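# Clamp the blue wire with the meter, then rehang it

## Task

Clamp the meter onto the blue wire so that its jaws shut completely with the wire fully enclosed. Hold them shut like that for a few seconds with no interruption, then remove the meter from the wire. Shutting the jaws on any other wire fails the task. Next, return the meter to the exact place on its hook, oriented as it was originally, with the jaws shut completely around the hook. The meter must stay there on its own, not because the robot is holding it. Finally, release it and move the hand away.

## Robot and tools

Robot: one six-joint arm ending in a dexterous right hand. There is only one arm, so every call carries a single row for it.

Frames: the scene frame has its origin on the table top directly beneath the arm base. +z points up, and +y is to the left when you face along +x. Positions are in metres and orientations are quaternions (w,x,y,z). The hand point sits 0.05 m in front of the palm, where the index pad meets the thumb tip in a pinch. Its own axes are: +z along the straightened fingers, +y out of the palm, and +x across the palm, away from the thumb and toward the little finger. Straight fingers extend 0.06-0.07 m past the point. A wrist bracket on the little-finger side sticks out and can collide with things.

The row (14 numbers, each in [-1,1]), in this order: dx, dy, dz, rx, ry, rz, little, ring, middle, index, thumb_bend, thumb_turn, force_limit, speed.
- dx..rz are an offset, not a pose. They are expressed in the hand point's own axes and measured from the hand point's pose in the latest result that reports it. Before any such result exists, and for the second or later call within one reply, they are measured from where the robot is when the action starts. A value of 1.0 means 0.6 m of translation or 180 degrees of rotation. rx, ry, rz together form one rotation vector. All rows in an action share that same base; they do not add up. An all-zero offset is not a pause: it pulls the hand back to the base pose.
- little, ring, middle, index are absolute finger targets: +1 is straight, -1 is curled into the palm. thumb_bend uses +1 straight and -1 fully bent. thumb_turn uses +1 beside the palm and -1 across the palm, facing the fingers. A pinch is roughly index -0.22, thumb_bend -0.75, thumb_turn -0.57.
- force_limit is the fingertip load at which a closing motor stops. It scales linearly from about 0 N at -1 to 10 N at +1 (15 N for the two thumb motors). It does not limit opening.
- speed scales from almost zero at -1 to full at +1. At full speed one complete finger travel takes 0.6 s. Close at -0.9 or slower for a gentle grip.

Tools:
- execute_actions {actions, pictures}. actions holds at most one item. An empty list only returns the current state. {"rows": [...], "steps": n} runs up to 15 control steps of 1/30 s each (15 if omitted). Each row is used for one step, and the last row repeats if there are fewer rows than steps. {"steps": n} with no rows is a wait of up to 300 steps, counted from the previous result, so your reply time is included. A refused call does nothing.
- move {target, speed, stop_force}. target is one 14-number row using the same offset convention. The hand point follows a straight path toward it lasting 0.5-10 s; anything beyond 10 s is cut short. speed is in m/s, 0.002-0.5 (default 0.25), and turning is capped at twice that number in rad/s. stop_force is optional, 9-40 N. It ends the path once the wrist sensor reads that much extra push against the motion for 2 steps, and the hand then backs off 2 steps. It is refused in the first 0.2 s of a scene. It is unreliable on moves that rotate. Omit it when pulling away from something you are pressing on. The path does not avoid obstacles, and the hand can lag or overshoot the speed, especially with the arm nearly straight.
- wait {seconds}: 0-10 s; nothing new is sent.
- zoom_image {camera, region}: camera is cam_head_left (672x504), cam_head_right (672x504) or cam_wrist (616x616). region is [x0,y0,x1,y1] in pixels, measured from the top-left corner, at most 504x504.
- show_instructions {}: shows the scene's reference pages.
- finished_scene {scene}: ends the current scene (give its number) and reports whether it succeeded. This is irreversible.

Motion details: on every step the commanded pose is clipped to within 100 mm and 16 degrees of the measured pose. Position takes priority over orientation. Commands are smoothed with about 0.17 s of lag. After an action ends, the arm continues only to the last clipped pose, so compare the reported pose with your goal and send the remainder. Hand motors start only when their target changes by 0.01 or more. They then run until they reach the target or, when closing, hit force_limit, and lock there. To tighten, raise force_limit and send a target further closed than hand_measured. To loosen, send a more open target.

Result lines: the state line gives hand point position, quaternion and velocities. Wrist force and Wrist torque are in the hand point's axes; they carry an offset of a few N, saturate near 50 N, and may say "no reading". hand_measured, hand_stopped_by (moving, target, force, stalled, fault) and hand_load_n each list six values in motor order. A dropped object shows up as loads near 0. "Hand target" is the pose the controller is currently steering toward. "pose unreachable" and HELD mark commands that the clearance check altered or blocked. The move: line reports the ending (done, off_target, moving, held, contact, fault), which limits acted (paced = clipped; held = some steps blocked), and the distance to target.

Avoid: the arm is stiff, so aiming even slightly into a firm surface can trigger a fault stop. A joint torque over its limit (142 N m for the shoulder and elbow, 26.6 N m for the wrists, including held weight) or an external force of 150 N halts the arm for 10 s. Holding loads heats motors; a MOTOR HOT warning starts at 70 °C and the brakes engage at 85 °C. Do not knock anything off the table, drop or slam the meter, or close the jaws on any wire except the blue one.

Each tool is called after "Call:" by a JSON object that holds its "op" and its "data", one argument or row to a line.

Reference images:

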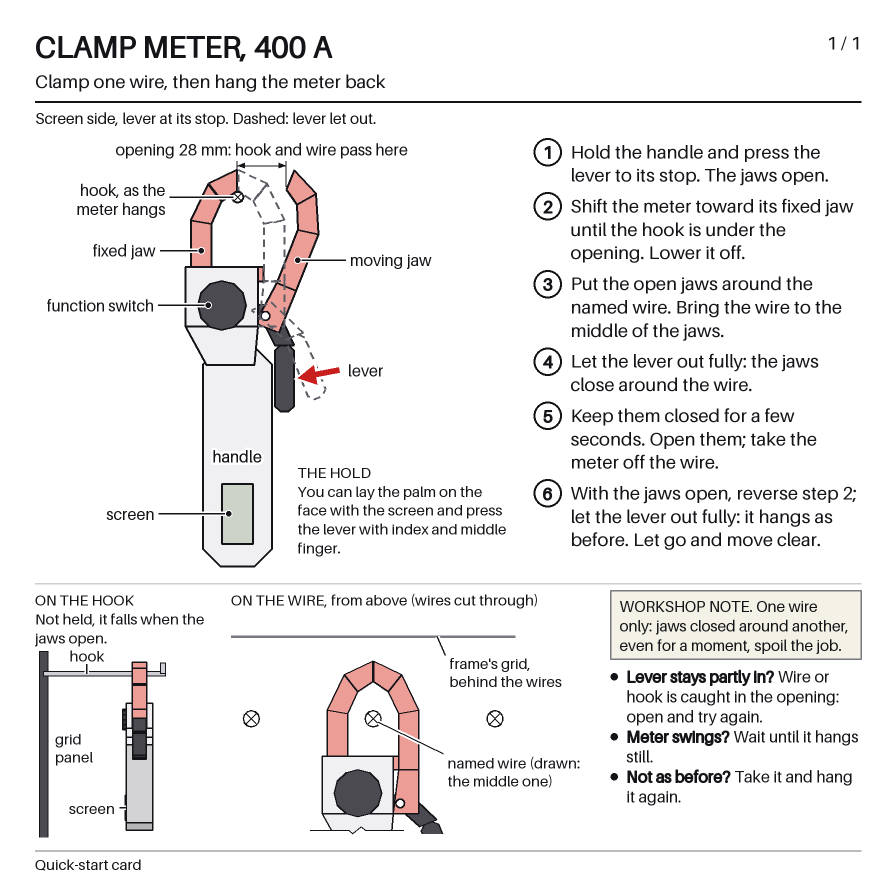

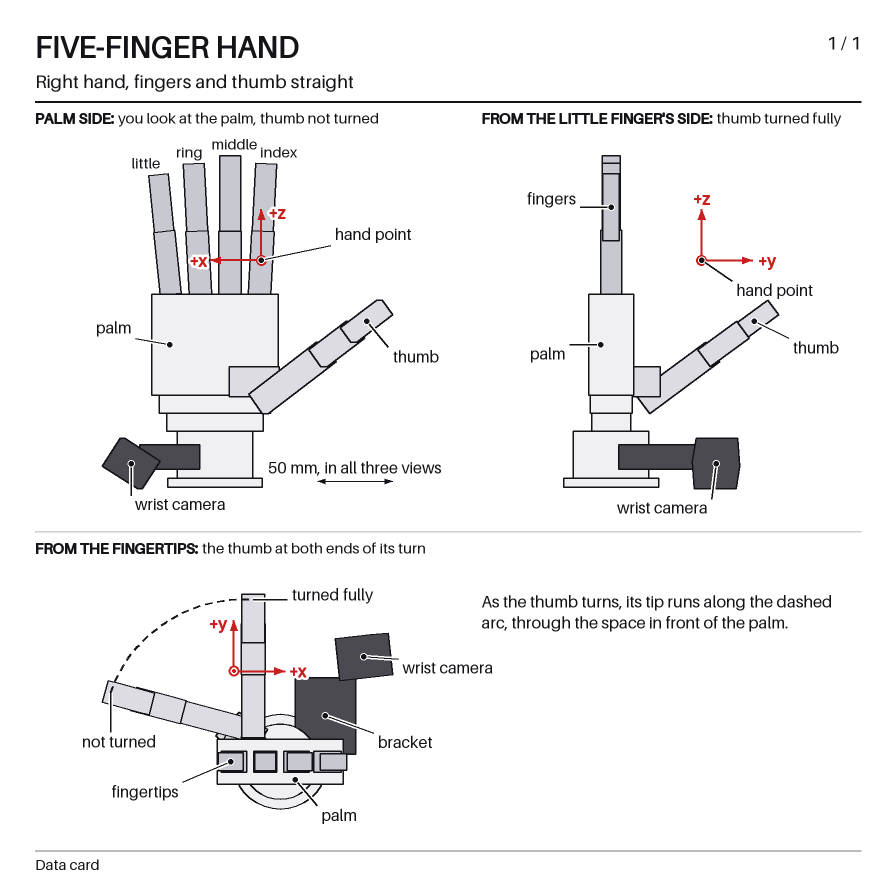

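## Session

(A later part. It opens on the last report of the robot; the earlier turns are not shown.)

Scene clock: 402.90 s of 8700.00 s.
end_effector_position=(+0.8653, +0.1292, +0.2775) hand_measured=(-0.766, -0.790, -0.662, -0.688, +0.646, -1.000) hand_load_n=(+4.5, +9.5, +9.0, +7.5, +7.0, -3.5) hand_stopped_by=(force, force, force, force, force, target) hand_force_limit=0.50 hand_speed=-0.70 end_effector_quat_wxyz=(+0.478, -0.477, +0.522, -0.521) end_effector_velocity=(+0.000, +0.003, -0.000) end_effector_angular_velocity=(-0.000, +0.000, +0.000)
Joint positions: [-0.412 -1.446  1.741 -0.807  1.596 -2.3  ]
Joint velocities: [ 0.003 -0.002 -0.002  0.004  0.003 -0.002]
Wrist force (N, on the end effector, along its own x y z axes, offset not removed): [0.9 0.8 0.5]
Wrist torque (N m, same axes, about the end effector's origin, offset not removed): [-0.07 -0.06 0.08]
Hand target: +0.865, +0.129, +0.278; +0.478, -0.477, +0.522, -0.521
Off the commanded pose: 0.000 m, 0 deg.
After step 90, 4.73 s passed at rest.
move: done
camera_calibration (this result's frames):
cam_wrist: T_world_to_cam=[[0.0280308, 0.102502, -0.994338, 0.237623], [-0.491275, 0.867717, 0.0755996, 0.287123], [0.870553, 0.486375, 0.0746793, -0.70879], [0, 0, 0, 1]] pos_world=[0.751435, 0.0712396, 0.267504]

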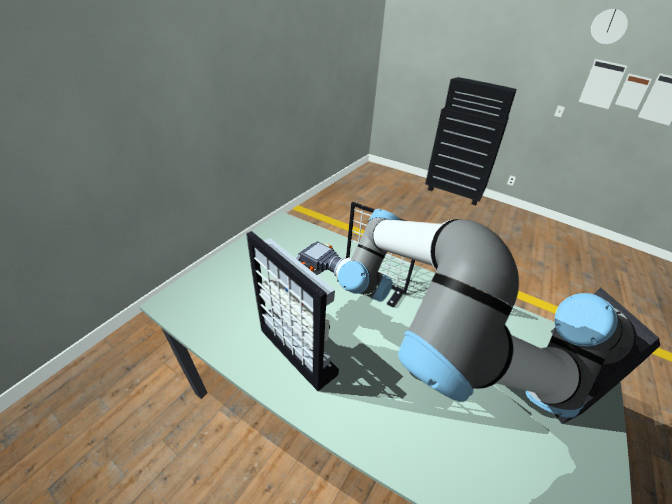

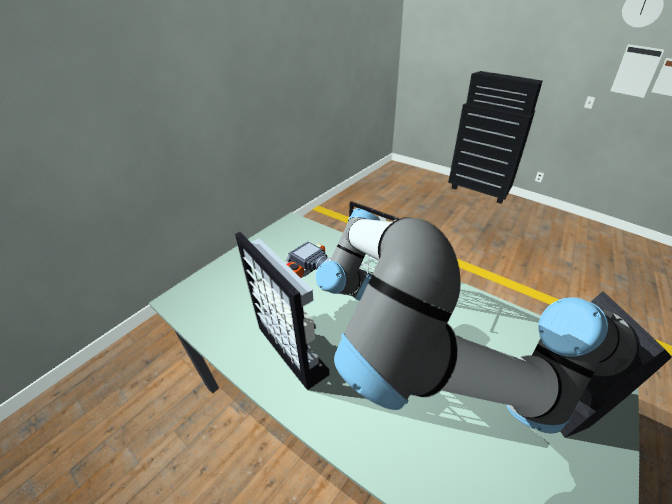

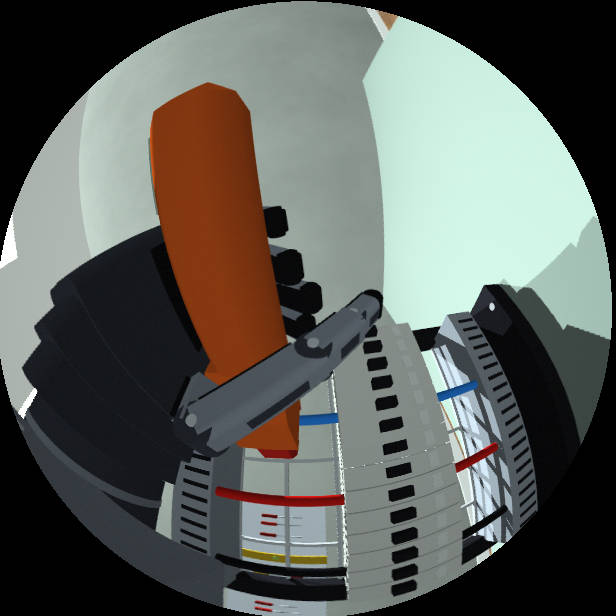

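Call:
{"op": "move", "data": {
  "target": [-0.037,0,0,0,0,0,-1,-1,-0.95,-1,-1,-1,0.5,-0.7],
  "speed": 0.012,
  "stop_force": 10
}}

Call:
{"op": "move", "data": {
  "target": [0,0,0.020,0,0,0,-1,-1,-0.95,-1,-1,-1,0.5,-0.7],
  "speed": 0.01,
  "stop_force": 10
}}

Call:
{"op": "zoom_image", "data": {
  "camera": "cam_wrist",
  "region": [190, 300, 500, 600]
}}

Call:
{"op": "zoom_image", "data": {
  "camera": "cam_head_left",
  "region": [240, 220, 360, 330]
}}

Scene clock: 413.27 s of 8700.00 s.
end_effector_position=(+0.8672, +0.1510, +0.2776) hand_measured=(-0.766, -0.790, -0.662, -0.688, +0.646, -1.000) hand_load_n=(+4.5, +9.5, +9.0, +7.5, +7.0, -3.5) hand_stopped_by=(force, force, force, force, force, target) hand_force_limit=0.50 hand_speed=-0.70 end_effector_quat_wxyz=(+0.478, -0.477, +0.522, -0.521) end_effector_velocity=(-0.000, +0.002, -0.000) end_effector_angular_velocity=(+0.000, +0.001, -0.001)
Joint positions: [-0.382 -1.464  1.722 -0.772  1.623 -2.316]
Joint velocities: [ 0.003 -0.002 -0.001  0.004  0.003 -0.002]
Wrist force (N, on the end effector, along its own x y z axes, offset not removed): [0.9 2.2 -1.1]
Wrist torque (N m, same axes, about the end effector's origin, offset not removed): [0.21 -0.07 0.17]
Hand target: +0.867, +0.151, +0.278; +0.478, -0.477, +0.522, -0.521
Off the commanded pose: 0.000 m, 0 deg.
After step 90, 5.30 s passed at rest.
move: done
camera_calibration (this result's frames):
cam_wrist: T_world_to_cam=[[0.0279809, 0.102448, -0.994345, 0.235461], [-0.491297, 0.867707, 0.0755754, 0.269136], [0.870543, 0.486404, 0.0746116, -0.721028], [0, 0, 0, 1]] pos_world=[0.753323, 0.0930569, 0.267586]

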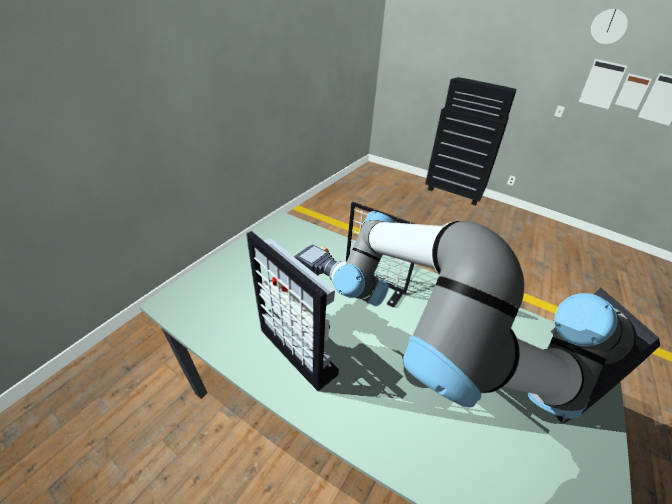

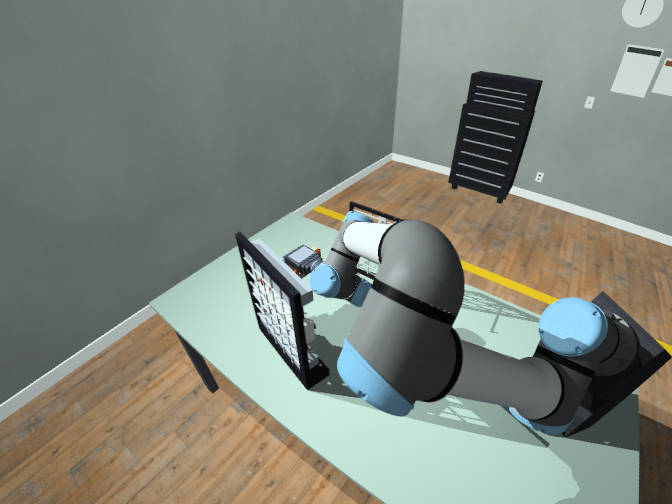

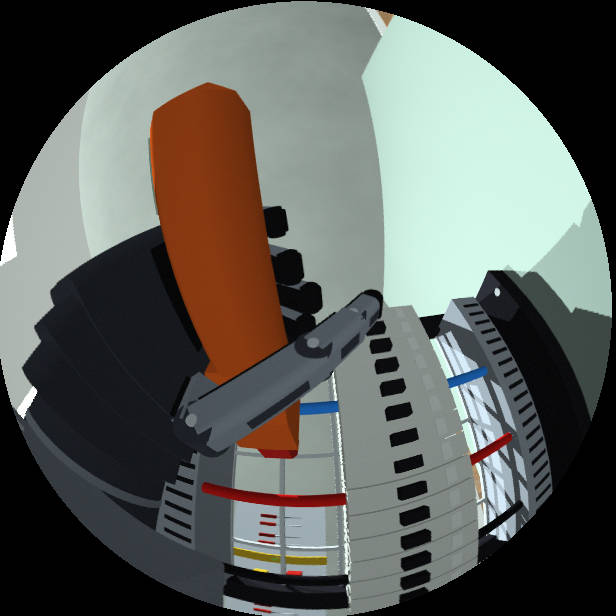

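Scene clock: 414.70 s of 8700.00 s.
end_effector_position=(+0.8788, +0.1499, +0.2777) hand_measured=(-0.766, -0.790, -0.662, -0.688, +0.646, -1.000) hand_load_n=(+4.5, +9.5, +9.0, +7.5, +7.0, -3.5) hand_stopped_by=(force, force, force, force, force, target) hand_force_limit=0.50 hand_speed=-0.70 end_effector_quat_wxyz=(+0.478, -0.477, +0.522, -0.521) end_effector_velocity=(+0.004, -0.001, +0.001) end_effector_angular_velocity=(-0.002, -0.001, -0.002)
Joint positions: [-0.383 -1.444  1.685 -0.754  1.622 -2.315]
Joint velocities: [-0.002  0.005 -0.012  0.007  0.    -0.001]
Wrist force (N, on the end effector, along its own x y z axes, offset not removed): [1.0 2.1 0.3]
Wrist torque (N m, same axes, about the end effector's origin, offset not removed): [0.16 -0.15 0.11]
Hand target: +0.879, +0.150, +0.278; +0.478, -0.477, +0.522, -0.521
Off the commanded pose: 0.000 m, 0 deg.
move: done
camera_calibration (this result's frames):
cam_wrist: T_world_to_cam=[[0.0281246, 0.102336, -0.994352, 0.235219], [-0.491215, 0.867767, 0.0754142, 0.275795], [0.870584, 0.48632, 0.0746744, -0.730654], [0, 0, 0, 1]] pos_world=[0.764955, 0.0919347, 0.267653]

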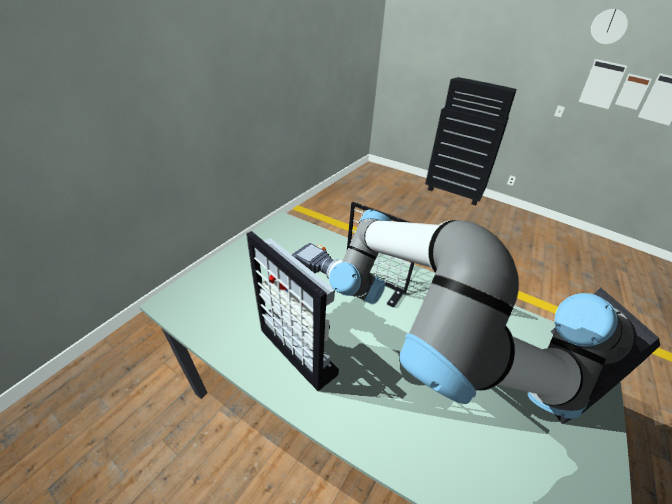

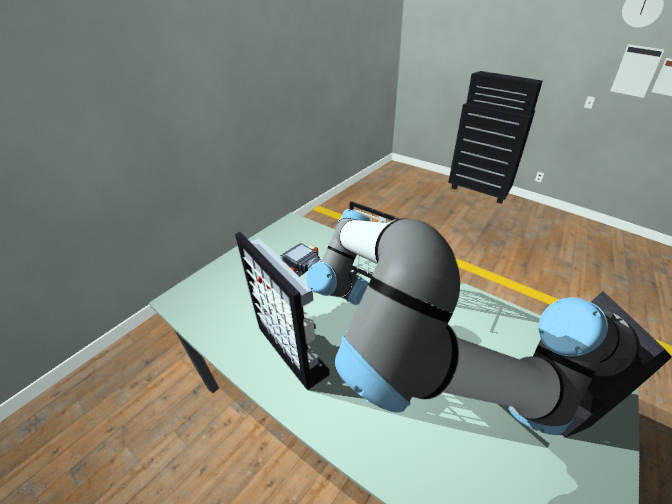

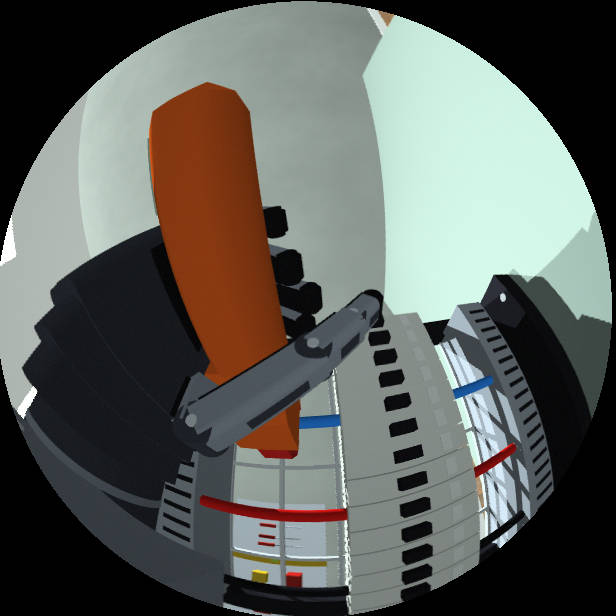

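Region (190, 300, 500, 600) of cam_wrist's 616x616 image, scaled by 1.626, with more detail than that image has; it fills the top 488 rows of this view, and the rest is white.

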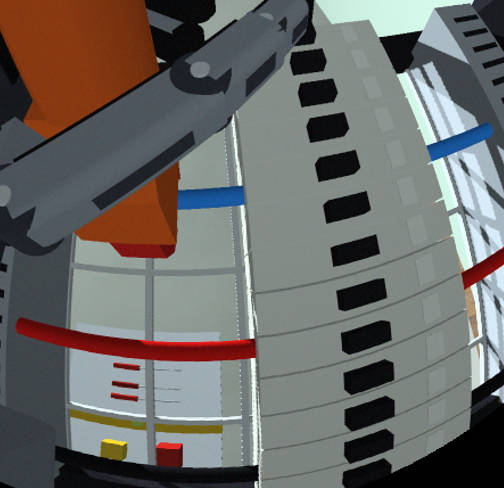

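Region (240, 220, 360, 330) of cam_head_left's 672x504 image, scaled by 4.200, with more detail than that image has; it fills the top 462 rows of this view, and the rest is white.

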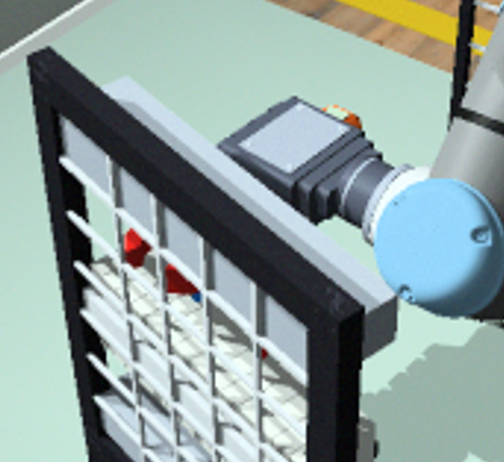

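Call:
{"op": "execute_actions", "data": {
  "actions": [
    {"rows": [[0,0,0,0,0,0,-1,-1,0.4,0.4,-1,-1,0.5,-0.6]], "steps": 15}
  ],
  "pictures": false
}}

Call:
{"op": "wait", "data": {
  "seconds": 1.8
}}

Call:
{"op": "zoom_image", "data": {
  "camera": "cam_head_left",
  "region": [240, 220, 360, 330]
}}

Scene clock: 428.20 s of 8700.00 s.
end_effector_position=(+0.8788, +0.1500, +0.2776) hand_measured=(-0.768, -0.792, -0.398, -0.424, +0.642, -1.000) hand_load_n=(+0.0, +0.0, +1.5, +0.0, +1.0, +0.0) hand_stopped_by=(force, force, moving, moving, force, target) hand_force_limit=0.50 hand_speed=-0.60 end_effector_quat_wxyz=(+0.478, -0.477, +0.522, -0.521) end_effector_velocity=(-0.000, -0.000, +0.000) end_effector_angular_velocity=(-0.001, -0.001, +0.000)
Joint positions: [-0.383 -1.444  1.685 -0.754  1.622 -2.315]
Joint velocities: [-0.    -0.     0.001 -0.001  0.001 -0.001]
Wrist force (N, on the end effector, along its own x y z axes, offset not removed): [2.2 1.2 -1.2]
Wrist torque (N m, same axes, about the end effector's origin, offset not removed): [0.02 -0.38 0.07]
Hand target: +0.879, +0.150, +0.278; +0.478, -0.477, +0.522, -0.521
Off the commanded pose: 0.000 m, 0 deg.
Steps of this call (steps 1 to 100: nothing new was sent; then 9.67 s passed at rest; steps 101 to 115: all 15 steps of this action). Readings (end_effector_position | what the end effector reports):
101: (+0.8791, +0.1500, +0.2776) | hand_measured=(-0.768, -0.792, -0.664, -0.688, +0.646, -1.000) hand_load_n=(+0.0, +0.5, +2.5, +5.0, +5.5, +1.5) hand_stopped_by=(force, force, moving, moving, force, target) hand_force_limit=0.50 hand_speed=-0.60
102: (+0.8791, +0.1500, +0.2776) | hand_measured=(-0.768, -0.792, -0.664, -0.688, +0.646, -1.000) hand_load_n=(+0.0, +0.5, +2.5, +5.0, +5.5, +1.5) hand_stopped_by=(force, force, moving, moving, force, target) hand_force_limit=0.50 hand_speed=-0.60
104: (+0.8791, +0.1499, +0.2776) | hand_measured=(-0.768, -0.792, -0.644, -0.668, +0.646, -1.000) hand_load_n=(+0.0, +0.5, +2.5, +2.5, +5.0, +1.5) hand_stopped_by=(force, force, moving, moving, force, target) hand_force_limit=0.50 hand_speed=-0.60
108: (+0.8789, +0.1499, +0.2776) | hand_measured=(-0.768, -0.792, -0.554, -0.580, +0.642, -1.000) hand_load_n=(+0.0, +0.0, +2.0, +0.0, +0.0, +0.0) hand_stopped_by=(force, force, moving, moving, force, target) hand_force_limit=0.50 hand_speed=-0.60
115: the state above

Scene clock: 430.00 s of 8700.00 s.
end_effector_position=(+0.8788, +0.1499, +0.2777) hand_measured=(-0.768, -0.792, +0.400, +0.400, +0.642, -1.000) hand_load_n=(+0.0, +0.5, +0.0, +0.0, +0.5, +0.0) hand_stopped_by=(force, force, target, target, force, target) hand_force_limit=0.50 hand_speed=-0.60 end_effector_quat_wxyz=(+0.478, -0.477, +0.522, -0.521) end_effector_velocity=(+0.000, +0.000, +0.000) end_effector_angular_velocity=(-0.003, -0.000, +0.001)
Joint positions: [-0.383 -1.444  1.685 -0.754  1.622 -2.315]
Joint velocities: [-0.    -0.    -0.    -0.    -0.    -0.003]
Wrist force (N, on the end effector, along its own x y z axes, offset not removed): [1.2 1.6 0.4]
Wrist torque (N m, same axes, about the end effector's origin, offset not removed): [-0.03 -0.15 0.16]
Hand target: +0.879, +0.150, +0.278; +0.478, -0.477, +0.522, -0.521
Off the commanded pose: 0.000 m, 0 deg.
Steps of this call (steps 1 to 54: nothing new was sent). Readings (end_effector_position | what the end effector reports):
1: (+0.8788, +0.1500, +0.2776) | hand_measured=(-0.768, -0.792, -0.376, -0.402, +0.642, -1.000) hand_load_n=(+0.0, +0.0, +1.5, +0.0, +1.0, +0.0) hand_stopped_by=(force, force, moving, moving, force, target) hand_force_limit=0.50 hand_speed=-0.60
2: (+0.8788, +0.1500, +0.2776) | hand_measured=(-0.768, -0.792, -0.354, -0.380, +0.642, -1.000) hand_load_n=(+0.0, +0.0, +1.5, +0.0, +1.0, +0.0) hand_stopped_by=(force, force, moving, moving, force, target) hand_force_limit=0.50 hand_speed=-0.60
4: (+0.8788, +0.1499, +0.2776) | hand_measured=(-0.768, -0.792, -0.310, -0.334, +0.642, -1.000) hand_load_n=(+0.0, +0.0, +1.5, +0.0, +1.0, +0.0) hand_stopped_by=(force, force, moving, moving, force, target) hand_force_limit=0.50 hand_speed=-0.60
8: (+0.8788, +0.1499, +0.2776) | hand_measured=(-0.768, -0.792, -0.222, -0.246, +0.642, -1.000) hand_load_n=(+0.0, +0.0, +1.0, +0.0, +1.0, +0.0) hand_stopped_by=(force, force, moving, moving, force, target) hand_force_limit=0.50 hand_speed=-0.60
54: the state above
camera_calibration (this result's frames):
cam_wrist: T_world_to_cam=[[0.02814, 0.102351, -0.99435, 0.235207], [-0.491231, 0.867758, 0.0754188, 0.275804], [0.870575, 0.486333, 0.0746967, -0.73066], [0, 0, 0, 1]] pos_world=[0.764959, 0.0919393, 0.267655]

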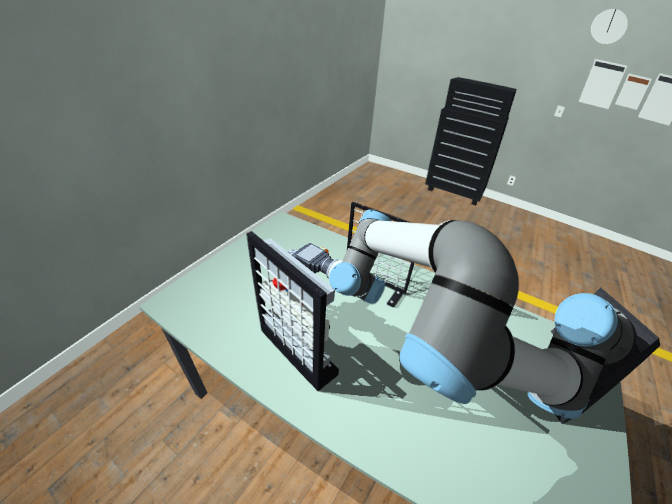

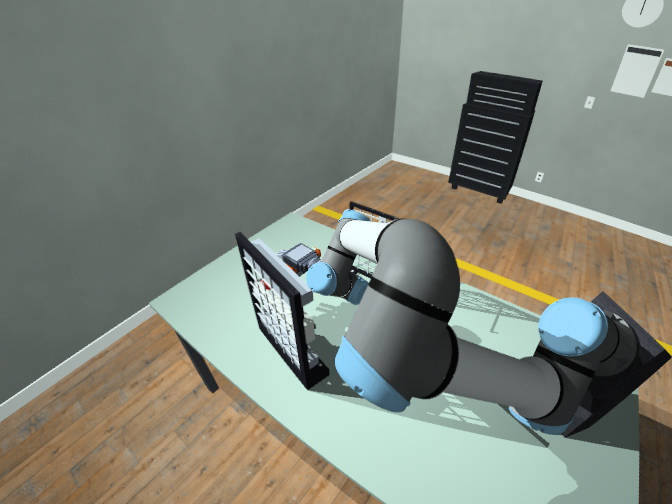

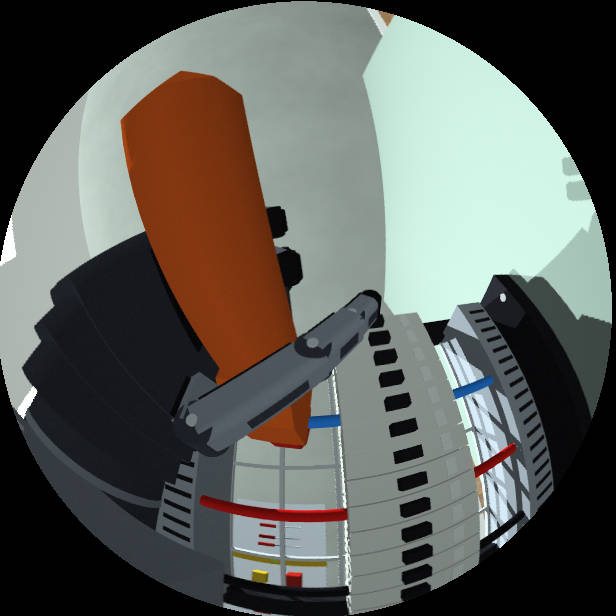

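Region (240, 220, 360, 330) of cam_head_left's 672x504 image, scaled by 4.200, with more detail than that image has; it fills the top 462 rows of this view, and the rest is white.

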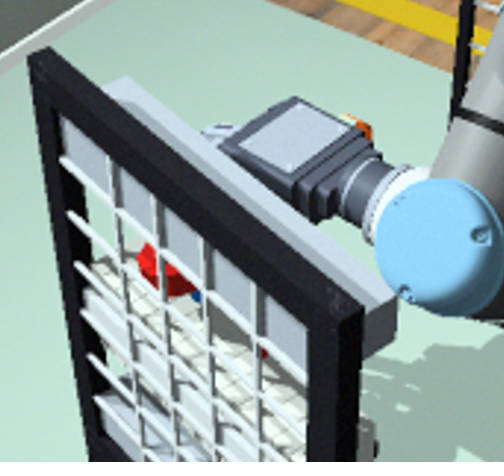

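Call:
{"op": "zoom_image", "data": {
  "camera": "cam_wrist",
  "region": [100, 60, 420, 480]
}}

Call:
{"op": "zoom_image", "data": {
  "camera": "cam_head_right",
  "region": [230, 220, 350, 330]
}}

Region (100, 60, 420, 480) of cam_wrist's 616x616 image, scaled by 1.200, with more detail than that image has; it fills the left 384 columns of this view, and the rest is white.

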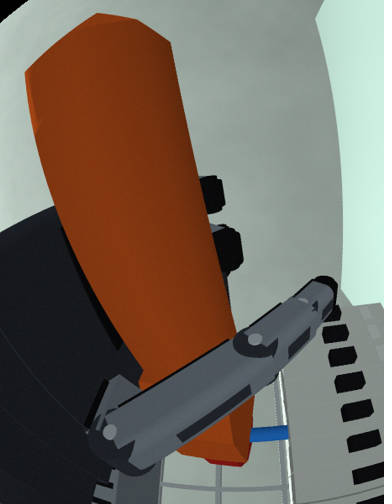

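Region (230, 220, 350, 330) of cam_head_right's 672x504 image, scaled by 4.200, with more detail than that image has; it fills the top 462 rows of this view, and the rest is white.

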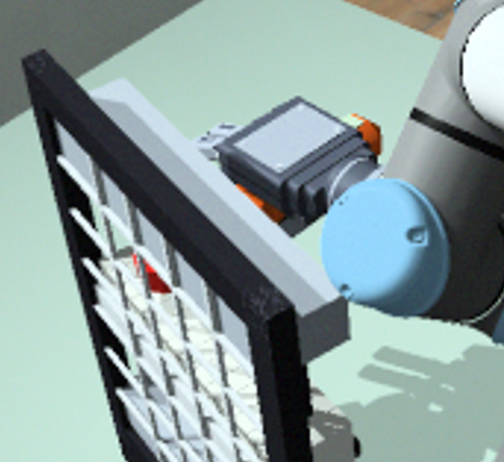

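Call:
{"op": "zoom_image", "data": {
  "camera": "cam_head_left",
  "region": [260, 265, 305, 305]
}}

Call:
{"op": "execute_actions", "data": {
  "actions": [
    {"rows": [[0,0,0,0,0,0,-0.98,-0.98,0.4,0.4,-1,-1,0.3,-0.7]], "steps": 15}
  ]
}}

Region (260, 265, 305, 305) of cam_head_left's 672x504 image, scaled by 11.200, with more detail than that image has.

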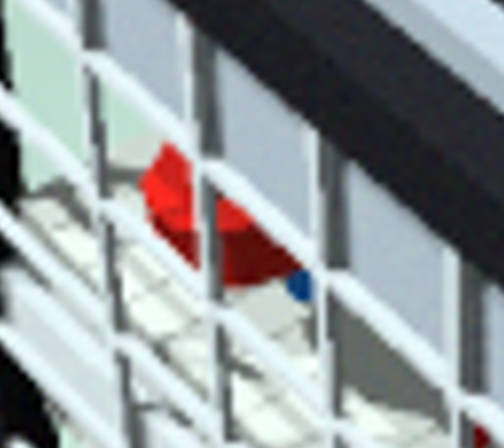

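Scene clock: 444.77 s of 8700.00 s.
end_effector_position=(+0.8788, +0.1499, +0.2777) hand_measured=(-0.930, -0.838, +0.400, +0.400, +0.642, -1.000) hand_load_n=(+7.5, +0.0, +0.0, +0.0, +1.5, +1.0) hand_stopped_by=(force, force, target, target, force, target) hand_force_limit=0.30 hand_speed=-0.70 end_effector_quat_wxyz=(+0.478, -0.477, +0.522, -0.521) end_effector_velocity=(+0.000, +0.000, +0.000) end_effector_angular_velocity=(+0.000, -0.000, +0.001)
Joint positions: [-0.383 -1.444  1.685 -0.754  1.622 -2.315]
Joint velocities: [ 0.    -0.    -0.    -0.001 -0.     0.   ]
Wrist force (N, on the end effector, along its own x y z axes, offset not removed): [0.4 1.7 -2.7]
Wrist torque (N m, same axes, about the end effector's origin, offset not removed): [0.10 -0.27 0.04]
Hand target: +0.879, +0.150, +0.278; +0.478, -0.477, +0.522, -0.521
Off the commanded pose: 0.000 m, 0 deg.
Steps of this call (steps 1 to 90: nothing new was sent; then 11.27 s passed at rest; steps 91 to 105: all 15 steps of this action). Readings (end_effector_position | what the end effector reports):
91: (+0.8788, +0.1499, +0.2777) | hand_measured=(-0.768, -0.792, +0.400, +0.400, +0.642, -1.000) hand_load_n=(+0.0, +0.5, +0.0, +0.0, +0.5, +0.0) hand_stopped_by=(moving, moving, target, target, force, target) hand_force_limit=0.30 hand_speed=-0.70
92: (+0.8788, +0.1499, +0.2777) | hand_measured=(-0.768, -0.792, +0.400, +0.400, +0.642, -1.000) hand_load_n=(+0.0, +0.5, +0.0, +0.0, +0.5, +0.0) hand_stopped_by=(moving, moving, target, target, force, target) hand_force_limit=0.30 hand_speed=-0.70
94: (+0.8788, +0.1499, +0.2777) | hand_measured=(-0.782, -0.806, +0.400, +0.400, +0.642, -1.000) hand_load_n=(+0.0, +1.5, +0.0, +0.0, +1.0, +0.5) hand_stopped_by=(moving, moving, target, target, force, target) hand_force_limit=0.30 hand_speed=-0.70
98: (+0.8788, +0.1499, +0.2777) | hand_measured=(-0.850, -0.838, +0.400, +0.400, +0.642, -1.000) hand_load_n=(+0.0, +4.5, +0.0, +0.0, +1.0, +0.5) hand_stopped_by=(moving, force, target, target, force, target) hand_force_limit=0.30 hand_speed=-0.70
105: the state above
camera_calibration (this result's frames):
cam_wrist: T_world_to_cam=[[0.0281249, 0.102335, -0.994352, 0.23522], [-0.491213, 0.867769, 0.0754138, 0.275792], [0.870585, 0.486317, 0.0746742, -0.730654], [0, 0, 0, 1]] pos_world=[0.764954, 0.091935, 0.267654]

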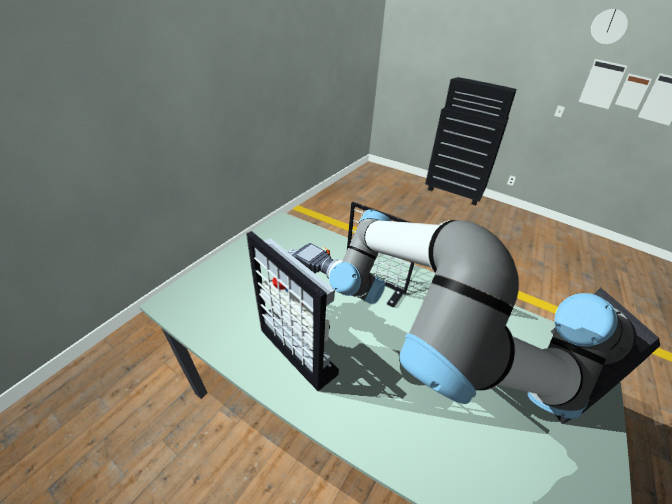

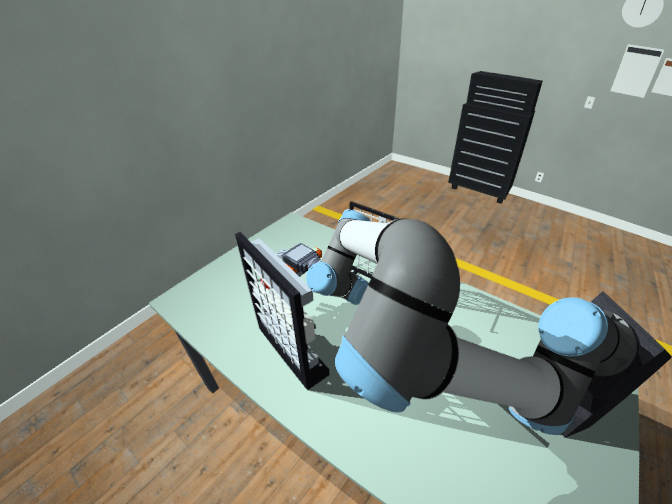

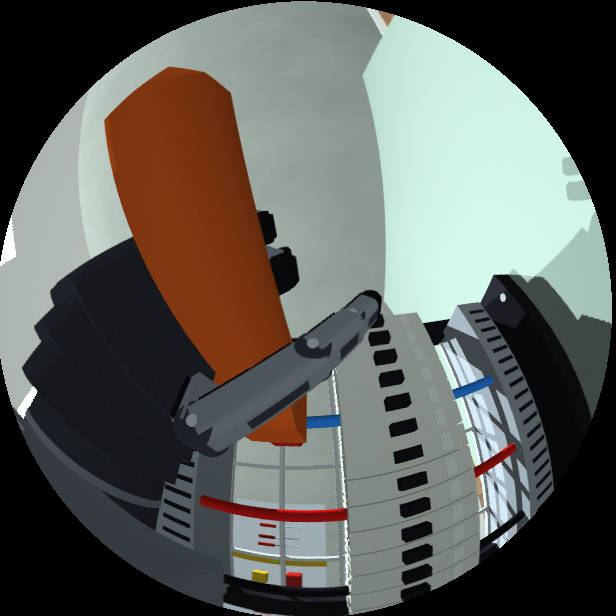

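Call:
{"op": "execute_actions", "data": {
  "actions": [
    {"rows": [[0,0,0,0,0,0,-0.74,-0.76,0.4,0.4,-1,-1,0.3,-0.7]], "steps": 15}
  ],
  "pictures": false
}}

Call:
{"op": "execute_actions", "data": {
  "actions": [
    {"rows": [[0,0,0,0,0,0,-0.74,-0.76,0.4,-0.3,-1,-1,0.3,-0.4]], "steps": 15}
  ],
  "pictures": false
}}

Call:
{"op": "wait", "data": {
  "seconds": 0.5
}}

Scene clock: 459.03 s of 8700.00 s.
end_effector_position=(+0.8788, +0.1499, +0.2777) hand_measured=(-0.740, -0.760, +0.400, +0.400, +0.642, -1.000) hand_load_n=(+0.0, +0.5, +0.0, +0.0, +0.5, +0.0) hand_stopped_by=(moving, target, target, target, force, target) hand_force_limit=0.30 hand_speed=-0.70 end_effector_quat_wxyz=(+0.478, -0.477, +0.522, -0.521) end_effector_velocity=(+0.000, -0.000, +0.000) end_effector_angular_velocity=(-0.001, -0.001, +0.000)
Joint positions: [-0.383 -1.444  1.685 -0.754  1.622 -2.315]
Joint velocities: [-0.     0.    -0.    -0.     0.    -0.001]
Wrist force (N, on the end effector, along its own x y z axes, offset not removed): [1.0 1.1 0.4]
Wrist torque (N m, same axes, about the end effector's origin, offset not removed): [-0.10 0.00 0.13]
Hand target: +0.879, +0.150, +0.278; +0.478, -0.477, +0.522, -0.521
Off the commanded pose: 0.000 m, 0 deg.
Steps of this call (steps 1 to 90: nothing new was sent; then 10.77 s passed at rest; steps 91 to 105: all 15 steps of this action). Readings (end_effector_position | what the end effector reports):
91: (+0.8788, +0.1499, +0.2777) | hand_measured=(-0.930, -0.838, +0.400, +0.400, +0.642, -1.000) hand_load_n=(+7.5, +0.0, +0.0, +0.0, +1.5, +1.0) hand_stopped_by=(moving, moving, target, target, force, target) hand_force_limit=0.30 hand_speed=-0.70
92: (+0.8788, +0.1499, +0.2777) | hand_measured=(-0.930, -0.838, +0.400, +0.400, +0.642, -1.000) hand_load_n=(+7.5, +0.0, +0.0, +0.0, +1.5, +1.0) hand_stopped_by=(moving, moving, target, target, force, target) hand_force_limit=0.30 hand_speed=-0.70
94: (+0.8788, +0.1499, +0.2777) | hand_measured=(-0.916, -0.822, +0.400, +0.400, +0.642, -1.000) hand_load_n=(+2.0, +0.0, +0.0, +0.0, +1.0, +0.0) hand_stopped_by=(moving, moving, target, target, force, target) hand_force_limit=0.30 hand_speed=-0.70
98: (+0.8788, +0.1499, +0.2777) | hand_measured=(-0.850, -0.762, +0.400, +0.400, +0.642, -1.000) hand_load_n=(+0.5, +0.0, +0.0, +0.0, +0.5, +0.0) hand_stopped_by=(moving, moving, target, target, force, target) hand_force_limit=0.30 hand_speed=-0.70
105: the state above

Scene clock: 459.53 s of 8700.00 s.
end_effector_position=(+0.8788, +0.1499, +0.2777) hand_measured=(-0.740, -0.760, +0.400, +0.004, +0.642, -1.000) hand_load_n=(+0.0, +0.5, +0.0, +0.0, +0.5, +0.0) hand_stopped_by=(target, target, target, moving, force, target) hand_force_limit=0.30 hand_speed=-0.40 end_effector_quat_wxyz=(+0.478, -0.477, +0.522, -0.521) end_effector_velocity=(+0.000, -0.000, +0.000) end_effector_angular_velocity=(-0.001, -0.000, +0.000)
Joint positions: [-0.383 -1.444  1.685 -0.754  1.622 -2.315]
Joint velocities: [-0.     0.     0.    -0.001  0.    -0.001]
Wrist force (N, on the end effector, along its own x y z axes, offset not removed): [1.8 1.2 1.6]
Wrist torque (N m, same axes, about the end effector's origin, offset not removed): [-0.03 -0.30 0.21]
Hand target: +0.879, +0.150, +0.278; +0.478, -0.477, +0.522, -0.521
Off the commanded pose: 0.000 m, 0 deg.
Steps of this call (steps 1 to 15: all 15 steps of this action). Readings (end_effector_position | what the end effector reports):
1: (+0.8788, +0.1499, +0.2777) | hand_measured=(-0.740, -0.760, +0.400, +0.400, +0.642, -1.000) hand_load_n=(+0.0, +0.5, +0.0, +0.0, +0.5, +0.0) hand_stopped_by=(moving, target, target, moving, force, target) hand_force_limit=0.30 hand_speed=-0.40
2: (+0.8788, +0.1499, +0.2777) | hand_measured=(-0.740, -0.760, +0.400, +0.400, +0.642, -1.000) hand_load_n=(+0.0, +0.5, +0.0, +0.0, +0.5, +0.0) hand_stopped_by=(moving, target, target, moving, force, target) hand_force_limit=0.30 hand_speed=-0.40
4: (+0.8788, +0.1499, +0.2777) | hand_measured=(-0.740, -0.760, +0.400, +0.370, +0.642, -1.000) hand_load_n=(+0.0, +0.5, +0.0, +0.0, +0.5, +0.0) hand_stopped_by=(target, target, target, moving, force, target) hand_force_limit=0.30 hand_speed=-0.40
8: (+0.8788, +0.1499, +0.2777) | hand_measured=(-0.740, -0.760, +0.400, +0.236, +0.642, -1.000) hand_load_n=(+0.0, +0.5, +0.0, +0.0, +0.5, +0.0) hand_stopped_by=(target, target, target, moving, force, target) hand_force_limit=0.30 hand_speed=-0.40
15: the state above

Scene clock: 460.03 s of 8700.00 s.
end_effector_position=(+0.8788, +0.1499, +0.2777) hand_measured=(-0.740, -0.760, +0.400, -0.298, +0.642, -1.000) hand_load_n=(+0.0, +0.0, +0.0, +4.0, +1.5, +0.0) hand_stopped_by=(target, target, target, target, force, target) hand_force_limit=0.30 hand_speed=-0.40 end_effector_quat_wxyz=(+0.478, -0.477, +0.522, -0.521) end_effector_velocity=(+0.000, +0.000, +0.000) end_effector_angular_velocity=(-0.001, -0.001, +0.001)
Joint positions: [-0.383 -1.444  1.685 -0.754  1.622 -2.315]
Joint velocities: [-0.     0.    -0.    -0.001  0.    -0.001]
Wrist force (N, on the end effector, along its own x y z axes, offset not removed): [0.1 2.2 0.6]
Wrist torque (N m, same axes, about the end effector's origin, offset not removed): [0.08 0.05 0.14]
Hand target: +0.879, +0.150, +0.278; +0.478, -0.477, +0.522, -0.521
Off the commanded pose: 0.000 m, 0 deg.
Steps of this call (steps 1 to 15: nothing new was sent). Readings (end_effector_position | what the end effector reports):
1: (+0.8788, +0.1499, +0.2777) | hand_measured=(-0.740, -0.760, +0.400, -0.030, +0.642, -1.000) hand_load_n=(+0.0, +0.5, +0.0, +0.0, +0.5, +0.0) hand_stopped_by=(target, target, target, moving, force, target) hand_force_limit=0.30 hand_speed=-0.40
2: (+0.8788, +0.1499, +0.2777) | hand_measured=(-0.740, -0.760, +0.400, -0.064, +0.642, -1.000) hand_load_n=(+0.0, +0.5, +0.0, +0.0, +0.5, +0.0) hand_stopped_by=(target, target, target, moving, force, target) hand_force_limit=0.30 hand_speed=-0.40
4: (+0.8788, +0.1499, +0.2777) | hand_measured=(-0.740, -0.760, +0.400, -0.130, +0.642, -1.000) hand_load_n=(+0.0, +0.5, +0.0, +0.0, +0.5, +0.0) hand_stopped_by=(target, target, target, moving, force, target) hand_force_limit=0.30 hand_speed=-0.40
8: (+0.8788, +0.1499, +0.2777) | hand_measured=(-0.740, -0.760, +0.400, -0.264, +0.642, -1.000) hand_load_n=(+0.0, +0.5, +0.0, +1.0, +0.5, +0.0) hand_stopped_by=(target, target, target, moving, force, target) hand_force_limit=0.30 hand_speed=-0.40
15: the state above
camera_calibration (this result's frames):
cam_wrist: T_world_to_cam=[[0.0281516, 0.10235, -0.99435, 0.2352], [-0.491242, 0.867752, 0.0754117, 0.275816], [0.870568, 0.486344, 0.0747075, -0.730662], [0, 0, 0, 1]] pos_world=[0.764962, 0.0919401, 0.267657]

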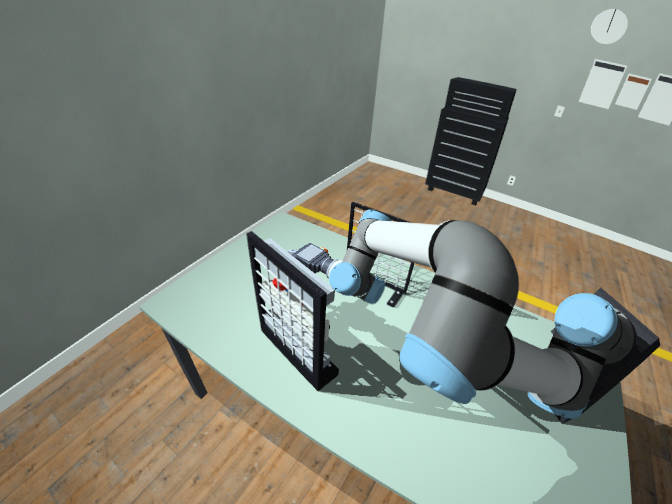

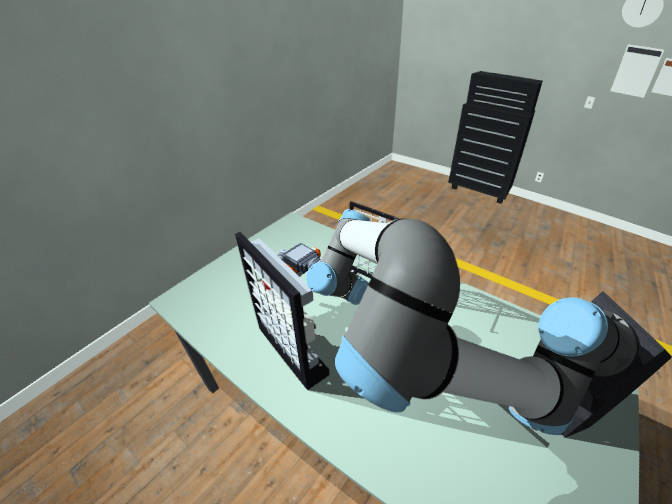

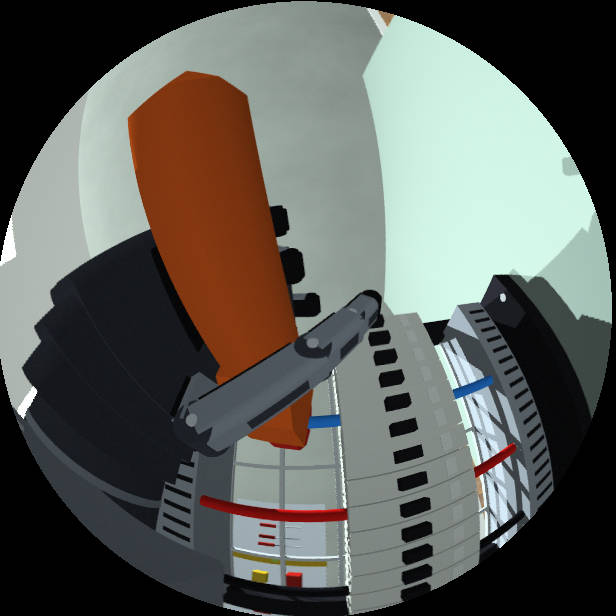

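Call:
{"op": "execute_actions", "data": {
  "actions": [
    {"rows": [[0,0,0,0,0,0,-0.74,-0.76,0.0,-0.69,-1,-1,0.4,-0.7]], "steps": 15}
  ],
  "pictures": false
}}

Call:
{"op": "wait", "data": {
  "seconds": 0.6
}}

Scene clock: 463.17 s of 8700.00 s.
end_effector_position=(+0.8788, +0.1499, +0.2777) hand_measured=(-0.740, -0.760, +0.202, -0.496, +0.642, -1.000) hand_load_n=(+0.0, +0.0, +0.0, +2.5, +1.5, +0.5) hand_stopped_by=(target, target, moving, moving, force, target) hand_force_limit=0.40 hand_speed=-0.70 end_effector_quat_wxyz=(+0.478, -0.477, +0.522, -0.521) end_effector_velocity=(+0.000, +0.000, +0.000) end_effector_angular_velocity=(-0.000, -0.000, +0.001)
Joint positions: [-0.383 -1.444  1.685 -0.754  1.622 -2.315]
Joint velocities: [-0.     0.    -0.001  0.    -0.    -0.   ]
Wrist force (N, on the end effector, along its own x y z axes, offset not removed): [2.1 2.9 0.3]
Wrist torque (N m, same axes, about the end effector's origin, offset not removed): [0.28 -0.18 0.19]
Hand target: +0.879, +0.150, +0.278; +0.478, -0.477, +0.522, -0.521
Off the commanded pose: 0.000 m, 0 deg.
Steps of this call (steps 1 to 79: nothing new was sent; steps 80 to 94: all 15 steps of this action). Readings (end_effector_position | what the end effector reports):
80: (+0.8788, +0.1499, +0.2777) | hand_measured=(-0.740, -0.760, +0.400, -0.298, +0.642, -1.000) hand_load_n=(+0.0, +0.0, +0.0, +4.0, +1.5, +0.0) hand_stopped_by=(target, target, moving, moving, force, target) hand_force_limit=0.40 hand_speed=-0.70
81: (+0.8788, +0.1499, +0.2777) | hand_measured=(-0.740, -0.760, +0.400, -0.298, +0.642, -1.000) hand_load_n=(+0.0, +0.0, +0.0, +4.0, +1.5, +0.0) hand_stopped_by=(target, target, moving, moving, force, target) hand_force_limit=0.40 hand_speed=-0.70
83: (+0.8788, +0.1499, +0.2777) | hand_measured=(-0.740, -0.760, +0.384, -0.314, +0.642, -1.000) hand_load_n=(+0.0, +0.5, +0.0, +4.5, +2.0, +0.0) hand_stopped_by=(target, target, moving, moving, force, target) hand_force_limit=0.40 hand_speed=-0.70
87: (+0.8788, +0.1499, +0.2777) | hand_measured=(-0.740, -0.760, +0.318, -0.380, +0.642, -1.000) hand_load_n=(+0.0, +0.0, +0.0, +4.5, +1.5, +0.0) hand_stopped_by=(target, target, moving, moving, force, target) hand_force_limit=0.40 hand_speed=-0.70
94: the state above

Scene clock: 463.77 s of 8700.00 s.
end_effector_position=(+0.8788, +0.1499, +0.2777) hand_measured=(-0.740, -0.760, +0.000, -0.688, +0.642, -1.000) hand_load_n=(+0.0, +0.0, +0.0, +6.5, +1.5, +1.5) hand_stopped_by=(target, target, target, target, force, target) hand_force_limit=0.40 hand_speed=-0.70 end_effector_quat_wxyz=(+0.478, -0.477, +0.522, -0.521) end_effector_velocity=(+0.000, +0.000, +0.000) end_effector_angular_velocity=(+0.000, -0.000, +0.001)
Joint positions: [-0.383 -1.444  1.685 -0.754  1.622 -2.315]
Joint velocities: [-0.  0. -0. -0. -0.  0.]
Wrist force (N, on the end effector, along its own x y z axes, offset not removed): [1.7 2.5 -0.2]
Wrist torque (N m, same axes, about the end effector's origin, offset not removed): [0.16 -0.12 0.14]
Hand target: +0.879, +0.150, +0.278; +0.478, -0.477, +0.522, -0.521
Off the commanded pose: 0.000 m, 0 deg.
Steps of this call (steps 1 to 18: nothing new was sent). Readings (end_effector_position | what the end effector reports):
1: (+0.8788, +0.1499, +0.2777) | hand_measured=(-0.740, -0.760, +0.184, -0.514, +0.642, -1.000) hand_load_n=(+0.0, +0.0, +0.0, +3.0, +1.5, +0.0) hand_stopped_by=(target, target, moving, moving, force, target) hand_force_limit=0.40 hand_speed=-0.70
2: (+0.8788, +0.1499, +0.2777) | hand_measured=(-0.740, -0.760, +0.168, -0.530, +0.642, -1.000) hand_load_n=(+0.0, +0.0, +0.0, +3.0, +1.5, +0.0) hand_stopped_by=(target, target, moving, moving, force, target) hand_force_limit=0.40 hand_speed=-0.70
4: (+0.8788, +0.1499, +0.2777) | hand_measured=(-0.740, -0.760, +0.134, -0.564, +0.642, -1.000) hand_load_n=(+0.0, +0.0, +0.0, +3.0, +1.5, +0.5) hand_stopped_by=(target, target, moving, moving, force, target) hand_force_limit=0.40 hand_speed=-0.70
8: (+0.8788, +0.1499, +0.2777) | hand_measured=(-0.740, -0.760, +0.068, -0.630, +0.642, -1.000) hand_load_n=(+0.0, +0.0, +0.0, +4.5, +1.5, +1.0) hand_stopped_by=(target, target, moving, moving, force, target) hand_force_limit=0.40 hand_speed=-0.70
18: the state above
camera_calibration (this result's frames):
cam_wrist: T_world_to_cam=[[0.0281684, 0.102347, -0.99435, 0.235191], [-0.491232, 0.867759, 0.0754016, 0.275813], [0.870573, 0.486332, 0.0747196, -0.730668], [0, 0, 0, 1]] pos_world=[0.764963, 0.0919369, 0.26766]

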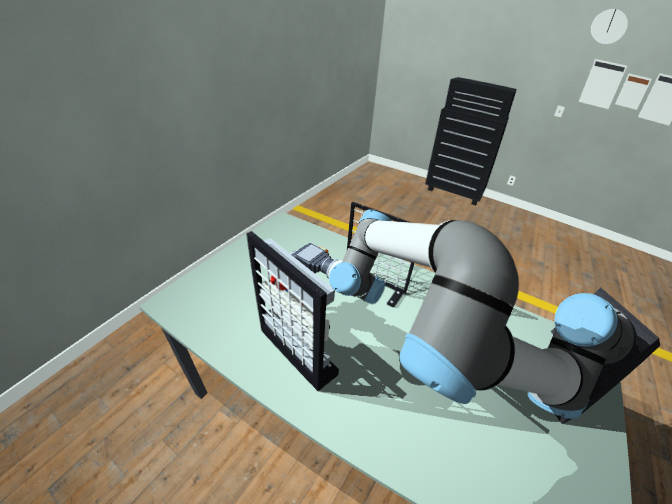

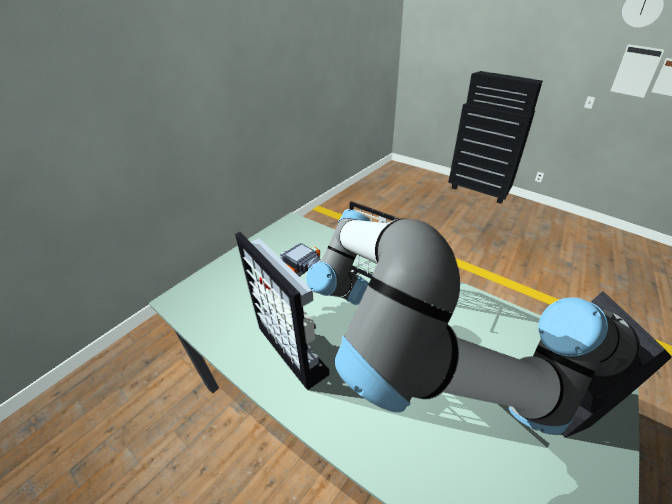

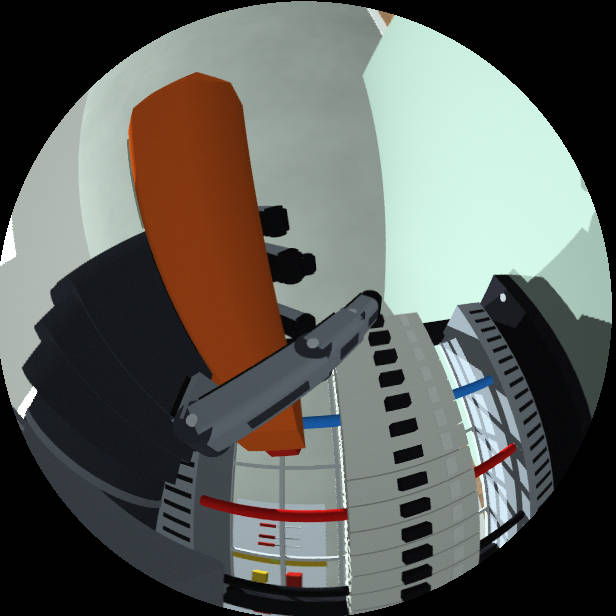

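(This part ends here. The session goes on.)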